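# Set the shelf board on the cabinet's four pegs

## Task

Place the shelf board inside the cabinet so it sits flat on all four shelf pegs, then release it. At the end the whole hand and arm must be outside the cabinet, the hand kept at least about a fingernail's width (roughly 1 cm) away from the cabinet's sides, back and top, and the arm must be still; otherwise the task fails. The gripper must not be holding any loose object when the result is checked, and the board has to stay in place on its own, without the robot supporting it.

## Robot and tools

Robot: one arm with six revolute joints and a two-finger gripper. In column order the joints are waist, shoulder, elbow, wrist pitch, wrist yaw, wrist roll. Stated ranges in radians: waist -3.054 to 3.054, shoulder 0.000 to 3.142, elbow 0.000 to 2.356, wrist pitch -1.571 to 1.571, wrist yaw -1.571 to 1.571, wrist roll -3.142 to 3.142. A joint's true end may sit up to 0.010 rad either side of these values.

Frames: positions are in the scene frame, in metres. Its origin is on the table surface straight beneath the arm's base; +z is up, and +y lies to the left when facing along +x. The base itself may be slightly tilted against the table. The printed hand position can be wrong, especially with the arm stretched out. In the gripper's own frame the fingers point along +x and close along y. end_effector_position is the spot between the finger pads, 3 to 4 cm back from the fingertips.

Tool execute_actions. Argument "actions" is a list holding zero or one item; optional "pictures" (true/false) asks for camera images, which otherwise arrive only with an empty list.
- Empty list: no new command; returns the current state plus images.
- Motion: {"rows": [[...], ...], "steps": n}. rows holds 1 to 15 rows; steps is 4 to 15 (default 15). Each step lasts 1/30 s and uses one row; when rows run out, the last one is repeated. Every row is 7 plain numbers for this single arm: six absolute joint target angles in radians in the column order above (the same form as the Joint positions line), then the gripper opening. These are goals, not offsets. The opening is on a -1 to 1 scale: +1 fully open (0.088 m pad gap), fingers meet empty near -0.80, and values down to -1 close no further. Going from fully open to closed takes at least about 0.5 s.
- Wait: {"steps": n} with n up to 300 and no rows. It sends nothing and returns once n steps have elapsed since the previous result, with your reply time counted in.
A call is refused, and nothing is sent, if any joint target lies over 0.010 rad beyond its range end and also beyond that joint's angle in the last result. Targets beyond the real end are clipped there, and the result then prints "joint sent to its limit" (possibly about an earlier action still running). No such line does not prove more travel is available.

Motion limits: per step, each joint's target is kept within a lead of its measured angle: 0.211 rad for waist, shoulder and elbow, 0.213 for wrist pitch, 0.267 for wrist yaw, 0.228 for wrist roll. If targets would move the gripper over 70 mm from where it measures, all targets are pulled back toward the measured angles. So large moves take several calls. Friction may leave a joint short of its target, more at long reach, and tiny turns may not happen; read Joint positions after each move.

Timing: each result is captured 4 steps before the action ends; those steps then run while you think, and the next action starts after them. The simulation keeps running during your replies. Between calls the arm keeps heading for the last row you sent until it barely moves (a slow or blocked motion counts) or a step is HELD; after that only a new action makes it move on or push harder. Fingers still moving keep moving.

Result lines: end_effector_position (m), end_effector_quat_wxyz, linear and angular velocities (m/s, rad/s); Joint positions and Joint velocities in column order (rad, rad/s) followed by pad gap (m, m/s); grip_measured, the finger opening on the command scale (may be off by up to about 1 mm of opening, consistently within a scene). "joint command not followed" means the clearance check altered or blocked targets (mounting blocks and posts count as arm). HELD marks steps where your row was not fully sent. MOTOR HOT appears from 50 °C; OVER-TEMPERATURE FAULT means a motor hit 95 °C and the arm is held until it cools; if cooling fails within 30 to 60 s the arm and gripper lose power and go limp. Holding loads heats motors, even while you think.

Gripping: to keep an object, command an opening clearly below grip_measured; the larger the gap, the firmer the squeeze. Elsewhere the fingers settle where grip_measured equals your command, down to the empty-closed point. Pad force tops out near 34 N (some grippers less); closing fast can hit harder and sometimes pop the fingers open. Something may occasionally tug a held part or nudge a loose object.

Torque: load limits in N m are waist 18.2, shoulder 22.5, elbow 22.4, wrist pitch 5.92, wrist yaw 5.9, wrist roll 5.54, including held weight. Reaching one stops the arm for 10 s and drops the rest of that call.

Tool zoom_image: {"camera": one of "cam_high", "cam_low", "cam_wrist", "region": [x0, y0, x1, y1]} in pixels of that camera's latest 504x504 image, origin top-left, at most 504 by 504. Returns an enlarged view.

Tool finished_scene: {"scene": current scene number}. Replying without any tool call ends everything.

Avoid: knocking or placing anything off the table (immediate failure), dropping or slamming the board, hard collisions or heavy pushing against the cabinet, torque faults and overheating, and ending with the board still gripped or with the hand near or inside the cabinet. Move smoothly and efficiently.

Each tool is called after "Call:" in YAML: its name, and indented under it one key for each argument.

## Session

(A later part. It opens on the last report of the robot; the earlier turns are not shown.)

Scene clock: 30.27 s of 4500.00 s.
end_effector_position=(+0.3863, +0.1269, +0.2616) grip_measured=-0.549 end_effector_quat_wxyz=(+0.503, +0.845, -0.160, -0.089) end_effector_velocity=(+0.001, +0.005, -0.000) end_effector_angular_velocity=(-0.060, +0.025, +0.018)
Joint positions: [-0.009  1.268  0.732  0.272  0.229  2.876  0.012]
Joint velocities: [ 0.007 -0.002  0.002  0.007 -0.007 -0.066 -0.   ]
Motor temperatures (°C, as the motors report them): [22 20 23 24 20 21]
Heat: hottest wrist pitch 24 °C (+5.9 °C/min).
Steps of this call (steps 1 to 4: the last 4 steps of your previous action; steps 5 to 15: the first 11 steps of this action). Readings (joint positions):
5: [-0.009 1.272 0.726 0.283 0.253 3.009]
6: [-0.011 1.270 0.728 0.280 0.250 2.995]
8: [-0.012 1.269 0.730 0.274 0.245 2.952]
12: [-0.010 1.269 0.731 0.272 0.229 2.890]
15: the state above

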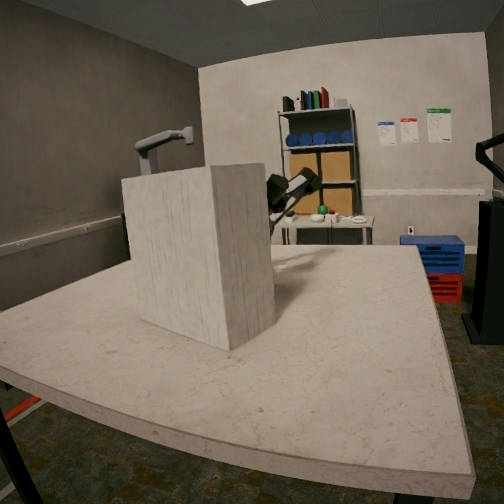

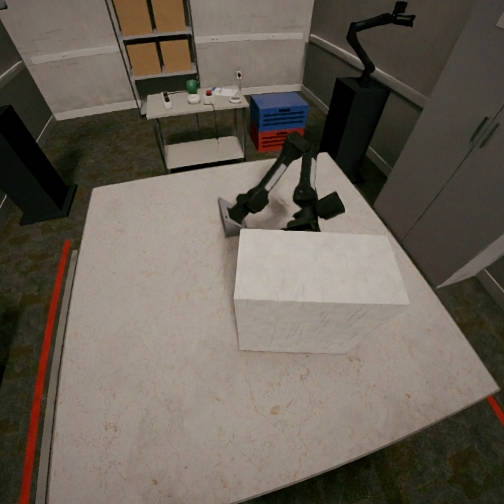

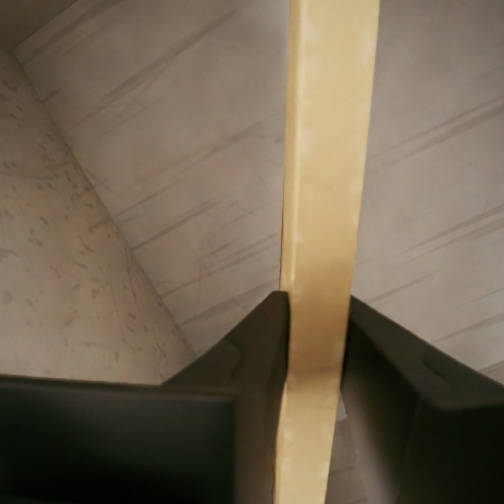

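Call:
execute_actions:
  actions:
    - {"rows":[[-0.024,1.262,0.77,0.255,0.25,2.87,-1],[-0.025,1.265,0.79,0.235,0.25,2.87,-1],[-0.026,1.268,0.81,0.217,0.25,2.865,-1],[-0.027,1.27,0.83,0.2,0.25,2.85,-1],[-0.027,1.27,0.83,0.2,0.25,2.83,-1],[-0.027,1.27,0.83,0.2,0.25,2.81,-1]]}

Call:
execute_actions:
  actions:
    - {"rows":[[-0.03,1.285,0.837,0.208,0.246,2.809,-1],[-0.033,1.3,0.845,0.216,0.243,2.808,-1],[-0.036,1.315,0.852,0.223,0.24,2.806,-1],[-0.039,1.33,0.86,0.231,0.237,2.805,-1],[-0.042,1.345,0.867,0.238,0.234,2.804,-1],[-0.045,1.36,0.875,0.246,0.231,2.802,-1],[-0.048,1.375,0.882,0.253,0.228,2.801,-1],[-0.051,1.39,0.89,0.26,0.225,2.8,-1]]}

Call:
execute_actions:
  actions:
    - {"steps":10}
  pictures: true

Scene clock: 30.90 s of 4500.00 s.
end_effector_position=(+0.3915, +0.1390, +0.2793) grip_measured=-0.549 end_effector_quat_wxyz=(+0.527, +0.830, -0.164, -0.089) end_effector_velocity=(-0.003, -0.009, -0.012) end_effector_angular_velocity=(-0.056, +0.084, -0.048)
Joint positions: [-0.015  1.27   0.814  0.201  0.236  2.818  0.012]
Joint velocities: [ 0.002  0.002  0.007 -0.081 -0.007 -0.066  0.   ]
Motor temperatures (°C, as the motors report them): [22 20 23 24 20 21]
Heat: hottest wrist pitch 24 °C (+5.8 °C/min).
Steps of this call (steps 1 to 4: the last 4 steps of your previous action; steps 5 to 8: the robot went on to your last target; steps 9 to 19: the first 11 steps of this action). Readings (joint positions):
9: [-0.008 1.268 0.736 0.269 0.228 2.872]
10: [-0.009 1.268 0.744 0.256 0.230 2.871]
12: [-0.010 1.269 0.767 0.227 0.234 2.866]
16: [-0.015 1.270 0.804 0.207 0.236 2.828]
19: the state above

Scene clock: 31.40 s of 4500.00 s.
end_effector_position=(+0.4136, +0.1269, +0.2780) grip_measured=-0.549 end_effector_quat_wxyz=(+0.530, +0.826, -0.167, -0.095) end_effector_velocity=(+0.022, -0.032, -0.010) end_effector_angular_velocity=(-0.010, +0.037, -0.058)
Joint positions: [-0.037  1.375  0.862  0.246  0.219  2.803  0.012]
Joint velocities: [-0.042  0.129  0.032  0.037 -0.022 -0.022 -0.001]
Motor temperatures (°C, as the motors report them): [22 20 23 24 20 21]
Heat: hottest wrist pitch 24 °C (+5.7 °C/min).
Steps of this call (steps 1 to 4: the last 4 steps of your previous action; steps 5 to 15: the first 11 steps of this action). Readings (joint positions):
5: [-0.015 1.273 0.814 0.194 0.236 2.814]
6: [-0.016 1.277 0.816 0.197 0.236 2.813]
8: [-0.020 1.295 0.826 0.209 0.235 2.811]
12: [-0.031 1.351 0.854 0.234 0.225 2.806]
15: the state above

Scene clock: 31.73 s of 4500.00 s.
end_effector_position=(+0.4154, +0.1264, +0.2780) grip_measured=-0.549 end_effector_quat_wxyz=(+0.531, +0.826, -0.166, -0.095) end_effector_velocity=(+0.000, +0.001, +0.004) end_effector_angular_velocity=(-0.006, -0.006, +0.008)
Joint positions: [-0.038  1.383  0.866  0.249  0.217  2.803  0.012]
Joint velocities: [-0.007 -0.002  0.002  0.007 -0.007 -0.007 -0.   ]
Motor temperatures (°C, as the motors report them): [22 20 23 24 20 21]
Heat: hottest wrist pitch 24 °C (+5.7 °C/min).
Kept back: nothing.
Steps of this call (steps 1 to 4: the last 4 steps of your previous action; steps 5 to 10: the robot went on to your last target). Readings (joint positions):
1: [-0.038 1.378 0.862 0.247 0.219 2.803]
2: [-0.038 1.380 0.863 0.248 0.219 2.803]
4: [-0.038 1.382 0.865 0.249 0.217 2.803]
8: [-0.038 1.383 0.866 0.249 0.217 2.803]
10: the state above

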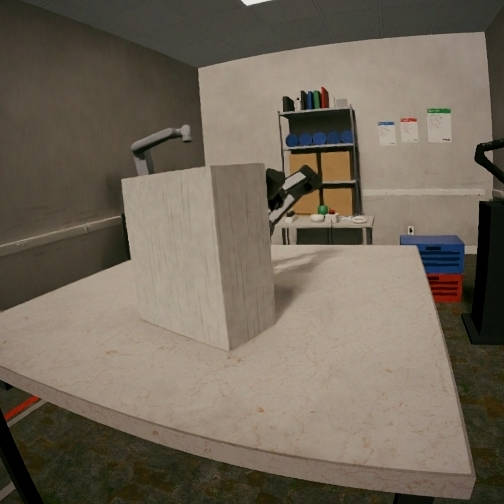

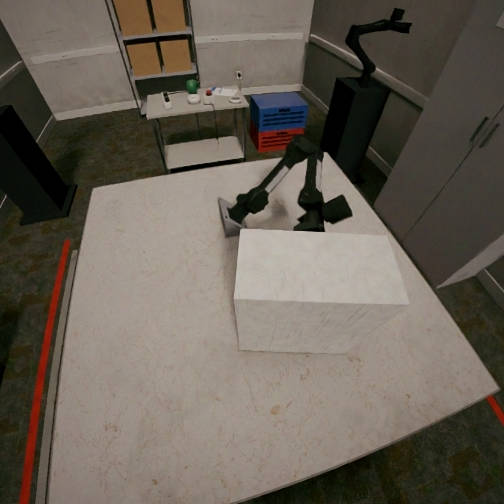

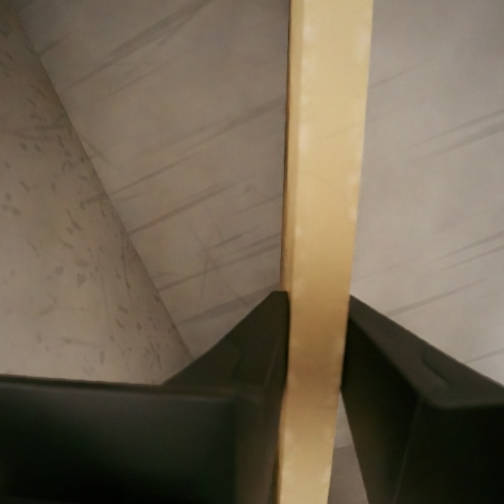

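Straightened by the back wall. Level by roll.

Call:
execute_actions:
  actions:
    - {"rows":[[-0.045,1.383,0.882,0.256,0.225,2.77,-1],[-0.045,1.383,0.882,0.256,0.225,2.74,-1],[-0.045,1.383,0.882,0.256,0.225,2.71,-1],[-0.045,1.383,0.882,0.256,0.225,2.68,-1],[-0.045,1.383,0.882,0.256,0.225,2.65,-1],[-0.045,1.383,0.882,0.256,0.225,2.62,-1],[-0.045,1.383,0.882,0.256,0.225,2.59,-1],[-0.045,1.383,0.882,0.256,0.225,2.56,-1],[-0.045,1.383,0.882,0.256,0.225,2.53,-1],[-0.045,1.383,0.882,0.256,0.225,2.5,-1],[-0.045,1.383,0.882,0.256,0.225,2.47,-1],[-0.045,1.383,0.882,0.256,0.225,2.44,-1],[-0.045,1.383,0.882,0.256,0.225,2.41,-1],[-0.045,1.383,0.882,0.256,0.225,2.37,-1]]}

Call:
execute_actions:
  actions:
    - {"steps":16}
  pictures: true

Scene clock: 32.30 s of 4500.00 s.
end_effector_position=(+0.4155, +0.1265, +0.2781) grip_measured=-0.549 end_effector_quat_wxyz=(+0.629, +0.753, -0.153, -0.115) end_effector_velocity=(-0.001, -0.003, -0.006) end_effector_angular_velocity=(-0.927, +0.402, -0.032)
Joint positions: [-0.038  1.383  0.866  0.25   0.217  2.552  0.012]
Joint velocities: [ 0.002  0.002 -0.002 -0.022 -0.007 -1.004 -0.001]
Motor temperatures (°C, as the motors report them): [22 20 23 24 20 21]
Heat: hottest wrist pitch 24 °C (+5.6 °C/min).
Steps of this call (steps 1 to 6: the robot went on to your last target; steps 7 to 17: the first 11 steps of this action). Readings (joint positions):
7: [-0.038 1.383 0.866 0.250 0.217 2.800]
8: [-0.038 1.383 0.866 0.250 0.217 2.787]
10: [-0.038 1.383 0.866 0.251 0.218 2.745]
14: [-0.038 1.383 0.866 0.251 0.217 2.641]
17: the state above

Scene clock: 32.83 s of 4500.00 s.
end_effector_position=(+0.4155, +0.1267, +0.2776) grip_measured=-0.549 end_effector_quat_wxyz=(+0.694, +0.694, -0.141, -0.128) end_effector_velocity=(+0.000, +0.002, -0.004) end_effector_angular_velocity=(-0.014, +0.030, +0.011)
Joint positions: [-0.038  1.383  0.866  0.249  0.216  2.374  0.012]
Joint velocities: [ 0.002 -0.002 -0.002 -0.007 -0.022 -0.022 -0.   ]
Motor temperatures (°C, as the motors report them): [23 20 23 24 20 21]
Heat: hottest wrist pitch 24 °C (+5.5 °C/min).
Kept back: nothing.
Steps of this call (steps 1 to 4: the last 4 steps of your previous action; steps 5 to 16: the robot went on to your last target). Readings (joint positions):
1: [-0.038 1.383 0.866 0.250 0.217 2.522]
2: [-0.038 1.383 0.866 0.250 0.217 2.493]
4: [-0.038 1.383 0.866 0.250 0.217 2.434]
8: [-0.038 1.383 0.866 0.249 0.216 2.389]
16: the state above

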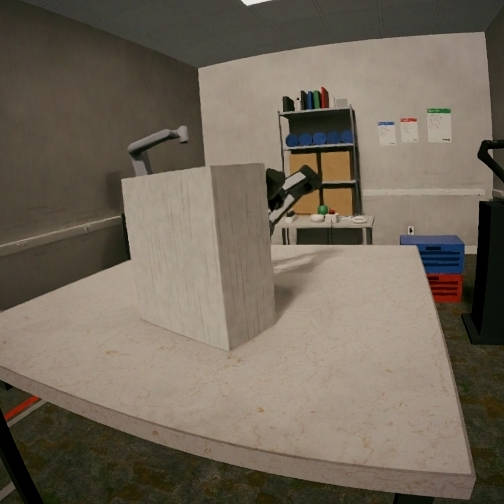

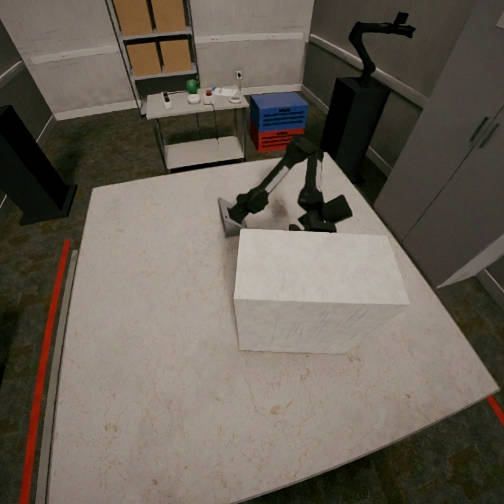

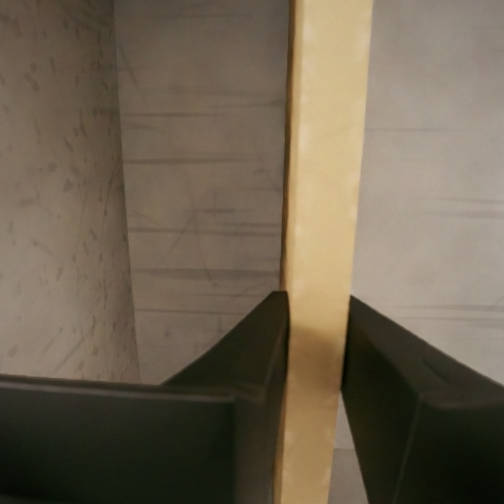

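Call:
execute_actions:
  actions:
    - {"rows":[[-0.03,1.385,0.855,0.27,0.24,2.375,-1],[-0.019,1.389,0.843,0.285,0.251,2.378,-1],[-0.008,1.393,0.832,0.3,0.262,2.381,-1],[0.003,1.397,0.821,0.314,0.273,2.384,-1],[0.014,1.402,0.81,0.329,0.284,2.388,-1],[0.025,1.407,0.799,0.344,0.295,2.391,-1],[0.036,1.412,0.789,0.358,0.306,2.394,-1],[0.047,1.418,0.779,0.373,0.317,2.397,-1],[0.058,1.424,0.769,0.388,0.328,2.4,-1],[0.07,1.431,0.76,0.402,0.338,2.403,-1],[0.081,1.438,0.752,0.416,0.349,2.407,-1],[0.092,1.446,0.744,0.43,0.36,2.41,-1],[0.104,1.454,0.737,0.444,0.37,2.414,-1],[0.115,1.462,0.73,0.458,0.381,2.417,-1],[0.126,1.47,0.723,0.472,0.392,2.42,-1]]}

Call:
execute_actions:
  actions:
    - {"rows":[[0.134,1.477,0.718,0.482,0.4,2.423,-1],[0.142,1.483,0.714,0.491,0.407,2.425,-1],[0.15,1.49,0.71,0.501,0.415,2.428,-1],[0.158,1.497,0.706,0.511,0.423,2.43,-1],[0.166,1.504,0.702,0.52,0.43,2.433,-1],[0.174,1.511,0.698,0.53,0.438,2.435,-1],[0.182,1.518,0.695,0.54,0.446,2.438,-1]]}

Call:
execute_actions:
  actions:
    - {"steps":10}
  pictures: true

Scene clock: 33.47 s of 4500.00 s.
end_effector_position=(+0.4155, +0.1263, +0.2402) grip_measured=-0.549 end_effector_quat_wxyz=(+0.695, +0.694, -0.141, -0.126) end_effector_velocity=(-0.005, -0.017, -0.150) end_effector_angular_velocity=(-0.017, +0.012, -0.068)
Joint positions: [0.057 1.419 0.779 0.372 0.307 2.398 0.012]
Joint velocities: [ 0.359  0.193 -0.295  0.403  0.388  0.095 -0.   ]
Motor temperatures (°C, as the motors report them): [23 20 23 24 20 21]
Heat: hottest wrist pitch 24 °C (+5.4 °C/min).
Steps of this call (steps 1 to 8: the robot went on to your last target; steps 9 to 19: the first 11 steps of this action). Readings (joint positions):
9: [-0.037 1.383 0.866 0.250 0.217 2.374]
10: [-0.034 1.383 0.863 0.256 0.223 2.374]
12: [-0.022 1.386 0.850 0.278 0.243 2.377]
16: [0.020 1.401 0.810 0.330 0.278 2.388]
19: the state above

Scene clock: 33.97 s of 4500.00 s.
end_effector_position=(+0.4159, +0.1257, +0.1886) grip_measured=-0.549 end_effector_quat_wxyz=(+0.694, +0.694, -0.141, -0.127) end_effector_velocity=(-0.001, -0.005, -0.037) end_effector_angular_velocity=(+0.012, +0.055, +0.006)
Joint positions: [0.184 1.509 0.699 0.526 0.429 2.436 0.012]
Joint velocities: [ 0.056  0.061 -0.046  0.066  0.007  0.022 -0.   ]
Motor temperatures (°C, as the motors report them): [23 20 23 24 21 21]
Heat: hottest wrist pitch 24 °C (+5.3 °C/min).
Steps of this call (steps 1 to 4: the last 4 steps of your previous action; steps 5 to 15: the first 11 steps of this action). Readings (joint positions):
5: [0.112 1.453 0.738 0.442 0.362 2.414]
6: [0.122 1.460 0.732 0.454 0.372 2.417]
8: [0.140 1.473 0.721 0.476 0.389 2.423]
12: [0.172 1.499 0.704 0.515 0.422 2.433]
15: the state above

Scene clock: 34.30 s of 4500.00 s.
end_effector_position=(+0.4158, +0.1255, +0.1876) grip_measured=-0.549 end_effector_quat_wxyz=(+0.694, +0.694, -0.141, -0.126) end_effector_velocity=(-0.001, -0.003, +0.001) end_effector_angular_velocity=(-0.010, +0.001, -0.012)
Joint positions: [0.187 1.512 0.696 0.532 0.433 2.438 0.012]
Joint velocities: [-0.002 -0.002 -0.002 -0.007  0.007 -0.007  0.   ]
Motor temperatures (°C, as the motors report them): [23 20 23 25 21 21]
Heat: hottest wrist pitch 25 °C (+7.0 °C/min).
Kept back: nothing.
Steps of this call (steps 1 to 4: the last 4 steps of your previous action; steps 5 to 10: the robot went on to your last target). Readings (joint positions):
1: [0.186 1.511 0.698 0.529 0.430 2.437]
2: [0.186 1.512 0.697 0.530 0.431 2.438]
4: [0.187 1.512 0.697 0.531 0.432 2.438]
8: [0.187 1.512 0.697 0.532 0.433 2.438]
10: the state above

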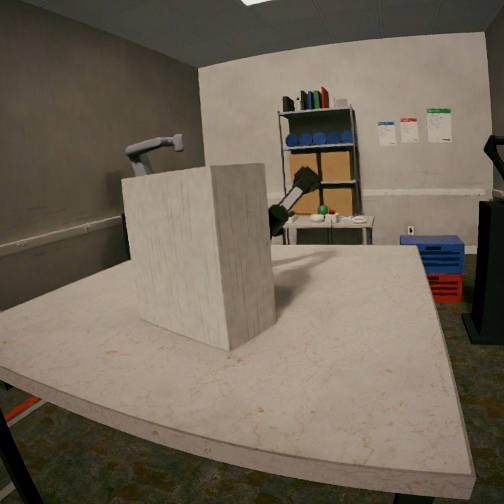

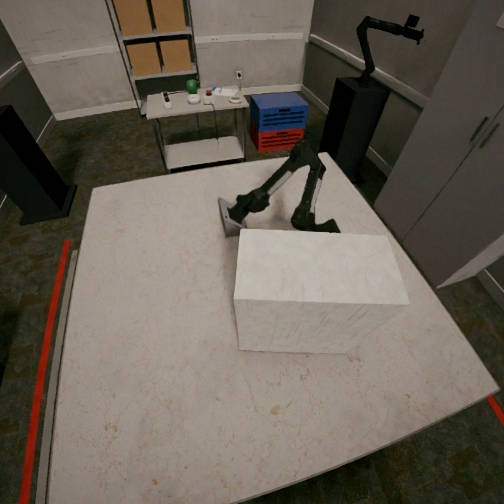

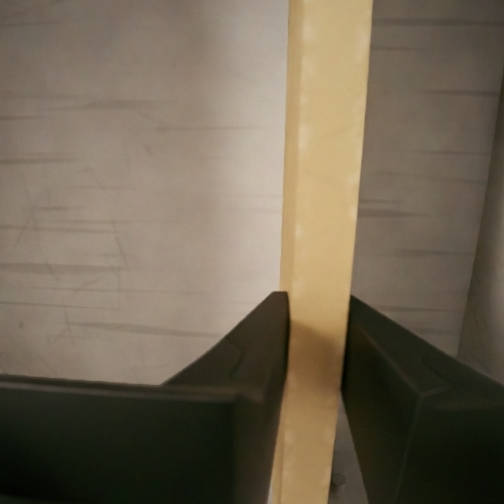

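Call:
execute_actions:
  actions:
    - {"rows":[[0.19,1.525,0.692,0.55,0.454,2.44,-1],[0.198,1.533,0.689,0.56,0.461,2.443,-1],[0.206,1.541,0.687,0.569,0.469,2.446,-1]]}

Call:
execute_actions:
  actions:
    - {"rows":[[0.206,1.541,0.687,0.569,0.469,2.446,-0.5],[0.206,1.541,0.687,0.569,0.469,2.446,-0.45],[0.206,1.541,0.687,0.569,0.469,2.446,-0.4],[0.206,1.541,0.687,0.569,0.469,2.446,-0.35],[0.206,1.541,0.687,0.569,0.469,2.446,-0.25],[0.206,1.541,0.687,0.569,0.469,2.446,-0.15],[0.206,1.541,0.687,0.569,0.469,2.446,-0.05]]}
  pictures: true

Scene clock: 34.83 s of 4500.00 s.
end_effector_position=(+0.4162, +0.1263, +0.1805) grip_measured=-0.549 end_effector_quat_wxyz=(+0.694, +0.695, -0.145, -0.123) end_effector_velocity=(+0.002, +0.005, +0.001) end_effector_angular_velocity=(-0.001, -0.006, +0.022)
Joint positions: [0.21  1.532 0.689 0.562 0.461 2.446 0.012]
Joint velocities: [ 0.002  0.002  0.002  0.022 -0.007 -0.007 -0.   ]
Motor temperatures (°C, as the motors report them): [23 20 23 25 21 21]
Heat: hottest wrist pitch 25 °C (+6.9 °C/min).
Steps of this call (steps 1 to 5: the robot went on to your last target; steps 6 to 16: the first 11 steps of this action). Readings (joint positions):
6: [0.188 1.513 0.696 0.534 0.434 2.438]
7: [0.190 1.516 0.695 0.540 0.439 2.438]
9: [0.199 1.523 0.691 0.552 0.451 2.443]
13: [0.209 1.531 0.690 0.561 0.460 2.446]
16: the state above

Scene clock: 35.33 s of 4500.00 s.
end_effector_position=(+0.4164, +0.1261, +0.1806) grip_measured=-0.103 end_effector_quat_wxyz=(+0.694, +0.695, -0.146, -0.122) end_effector_velocity=(-0.002, -0.006, -0.003) end_effector_angular_velocity=(-0.010, +0.021, -0.019)
Joint positions: [0.21  1.534 0.689 0.566 0.464 2.446 0.034]
Joint velocities: [-0.007 -0.002 -0.007 -0.022 -0.007 -0.007  0.028]
Motor temperatures (°C, as the motors report them): [23 20 23 25 21 21]
Heat: hottest wrist pitch 25 °C (+6.8 °C/min).
Steps of this call (steps 1 to 4: the last 4 steps of your previous action; steps 5 to 15: the first 11 steps of this action). Readings (joint positions):
5: [0.210 1.532 0.689 0.562 0.461 2.446]
6: [0.210 1.532 0.689 0.562 0.461 2.446]
8: [0.210 1.533 0.689 0.564 0.462 2.446]
12: [0.210 1.534 0.689 0.566 0.464 2.446]
15: the state above

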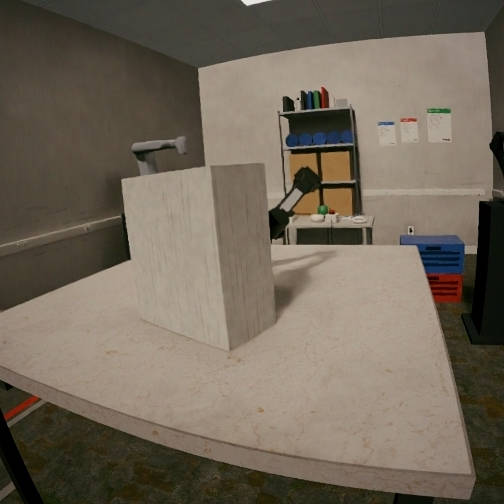

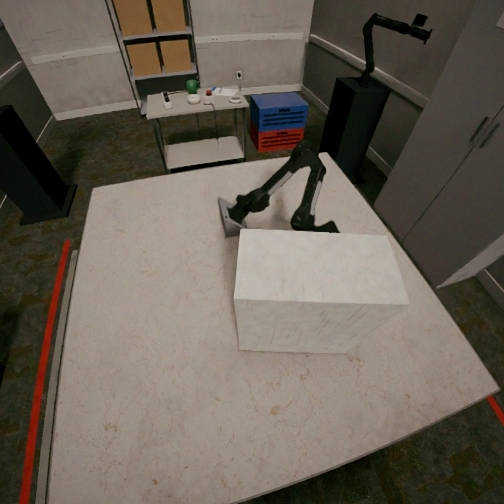

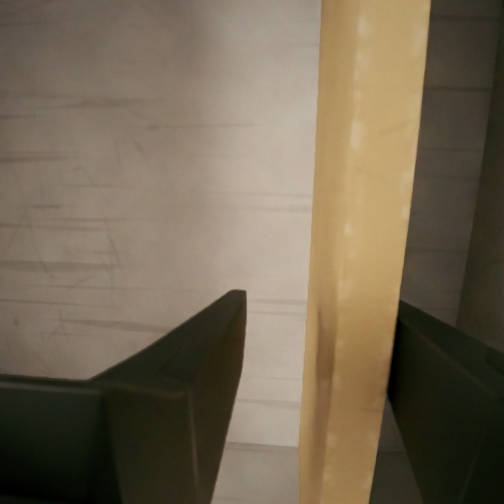

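Still following the finger; lower more.

Call:
execute_actions:
  actions:
    - {"rows":[[0.216,1.55,0.684,0.58,0.476,2.45,0.05],[0.226,1.56,0.681,0.59,0.484,2.453,0.05],[0.236,1.57,0.679,0.6,0.492,2.456,0.05]]}
  pictures: true

Scene clock: 35.83 s of 4500.00 s.
end_effector_position=(+0.4184, +0.1276, +0.1738) grip_measured=+0.047 end_effector_quat_wxyz=(+0.692, +0.696, -0.148, -0.118) end_effector_velocity=(-0.001, -0.002, +0.001) end_effector_angular_velocity=(+0.005, -0.011, -0.004)
Joint positions: [0.231 1.56  0.688 0.597 0.488 2.454 0.041]
Joint velocities: [-0.002 -0.002 -0.007  0.007  0.007  0.007  0.001]
Motor temperatures (°C, as the motors report them): [23 20 23 25 21 21]
Heat: hottest wrist pitch 25 °C (+6.7 °C/min).
Steps of this call (steps 1 to 4: the last 4 steps of your previous action; steps 5 to 15: the first 11 steps of this action). Readings (joint positions):
5: [0.210 1.535 0.689 0.568 0.466 2.446]
6: [0.210 1.537 0.689 0.574 0.470 2.446]
8: [0.217 1.546 0.689 0.588 0.480 2.450]
12: [0.230 1.558 0.688 0.595 0.486 2.453]
15: the state above

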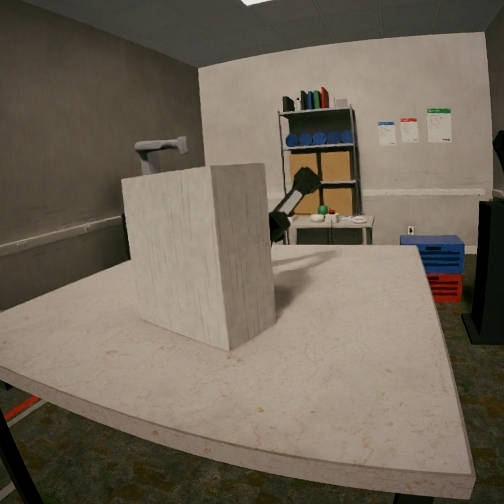

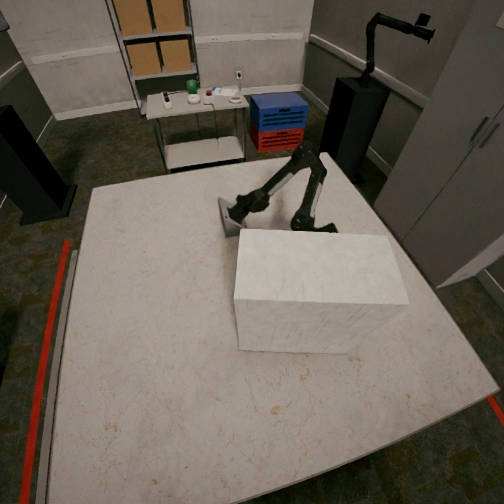

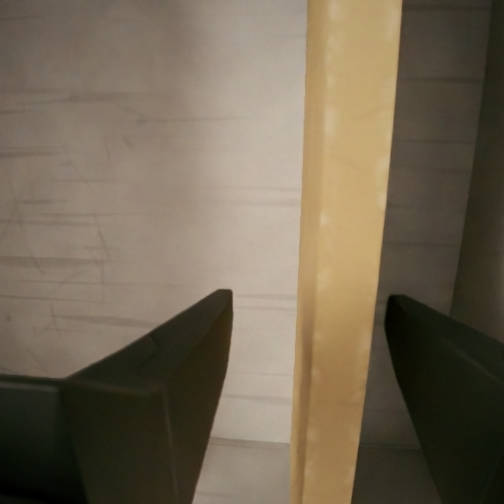

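Call:
execute_actions:
  actions:
    - {"rows":[[0.252,1.535,0.66,0.58,0.507,2.46,0.05],[0.269,1.5,0.64,0.56,0.523,2.467,0.05],[0.287,1.46,0.62,0.535,0.54,2.474,0.05],[0.305,1.42,0.6,0.51,0.556,2.48,0.05],[0.324,1.38,0.582,0.485,0.574,2.49,0.05],[0.344,1.34,0.565,0.46,0.592,2.5,0.05],[0.366,1.3,0.55,0.43,0.612,2.51,0.05],[0.39,1.26,0.536,0.4,0.634,2.52,0.05],[0.414,1.22,0.523,0.368,0.656,2.53,0.05],[0.44,1.18,0.51,0.335,0.68,2.54,0.05],[0.466,1.14,0.498,0.3,0.704,2.55,0.05],[0.493,1.1,0.486,0.265,0.729,2.56,0.05]]}

Call:
execute_actions:
  actions:
    - {"steps":25}
  pictures: true

Scene clock: 36.43 s of 4500.00 s.
end_effector_position=(+0.3487, +0.1577, +0.1680) grip_measured=+0.050 end_effector_quat_wxyz=(+0.690, +0.698, -0.146, -0.124) end_effector_velocity=(-0.253, +0.116, +0.004) end_effector_angular_velocity=(+0.029, -0.028, +0.050)
Joint positions: [0.4   1.248 0.545 0.383 0.645 2.523 0.041]
Joint velocities: [ 0.72  -1.209 -0.374 -0.945  0.667  0.286 -0.   ]
Motor temperatures (°C, as the motors report them): [23 20 23 25 21 21]
Heat: hottest wrist pitch 25 °C (+6.6 °C/min).
Steps of this call (steps 1 to 4: the last 4 steps of your previous action; steps 5 to 7: the robot went on to your last target; steps 8 to 18: the first 11 steps of this action). Readings (joint positions):
8: [0.232 1.559 0.686 0.598 0.492 2.455]
9: [0.237 1.551 0.681 0.590 0.499 2.457]
11: [0.259 1.510 0.653 0.556 0.521 2.465]
15: [0.332 1.368 0.583 0.468 0.584 2.496]
18: the state above

Scene clock: 37.27 s of 4500.00 s.
end_effector_position=(+0.3180, +0.1667, +0.1666) grip_measured=+0.050 end_effector_quat_wxyz=(+0.691, +0.697, -0.145, -0.125) end_effector_velocity=(+0.000, -0.000, -0.005) end_effector_angular_velocity=(+0.008, +0.024, +0.007)
Joint positions: [0.488 1.107 0.496 0.267 0.726 2.558 0.041]
Joint velocities: [ 0.002  0.002 -0.002 -0.007 -0.022  0.007  0.   ]
Motor temperatures (°C, as the motors report them): [23 20 23 24 21 21]
Heat: hottest wrist pitch 24 °C (+4.8 °C/min).
Kept back: nothing.
Steps of this call (steps 1 to 4: the last 4 steps of your previous action; steps 5 to 25: the robot went on to your last target). Readings (joint positions):
1: [0.424 1.208 0.532 0.351 0.667 2.533]
2: [0.447 1.174 0.521 0.326 0.685 2.540]
4: [0.473 1.133 0.508 0.297 0.705 2.549]
8: [0.485 1.113 0.500 0.274 0.721 2.556]
25: the state above

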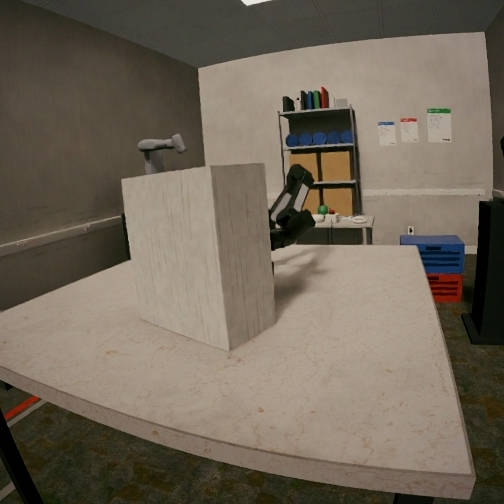

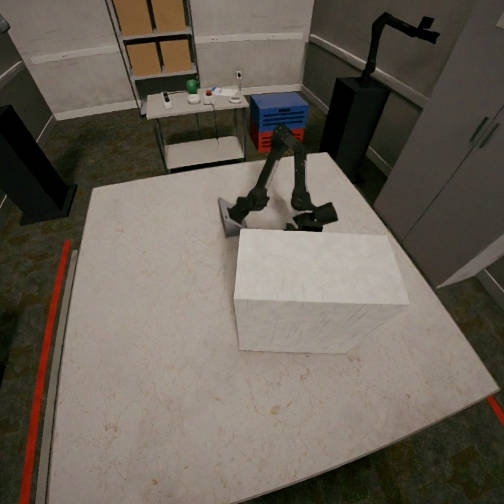

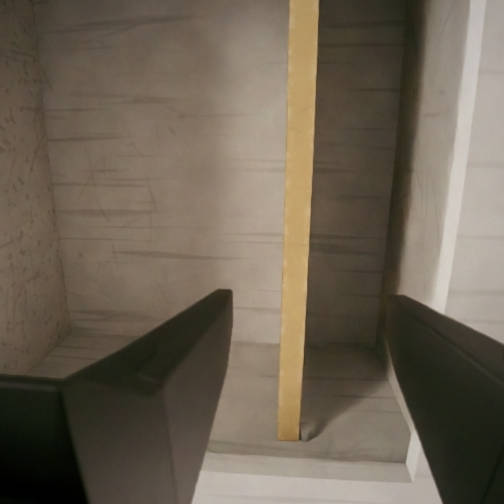

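Call:
finished_scene:
  scene: 1

The scene is finished: the task was done.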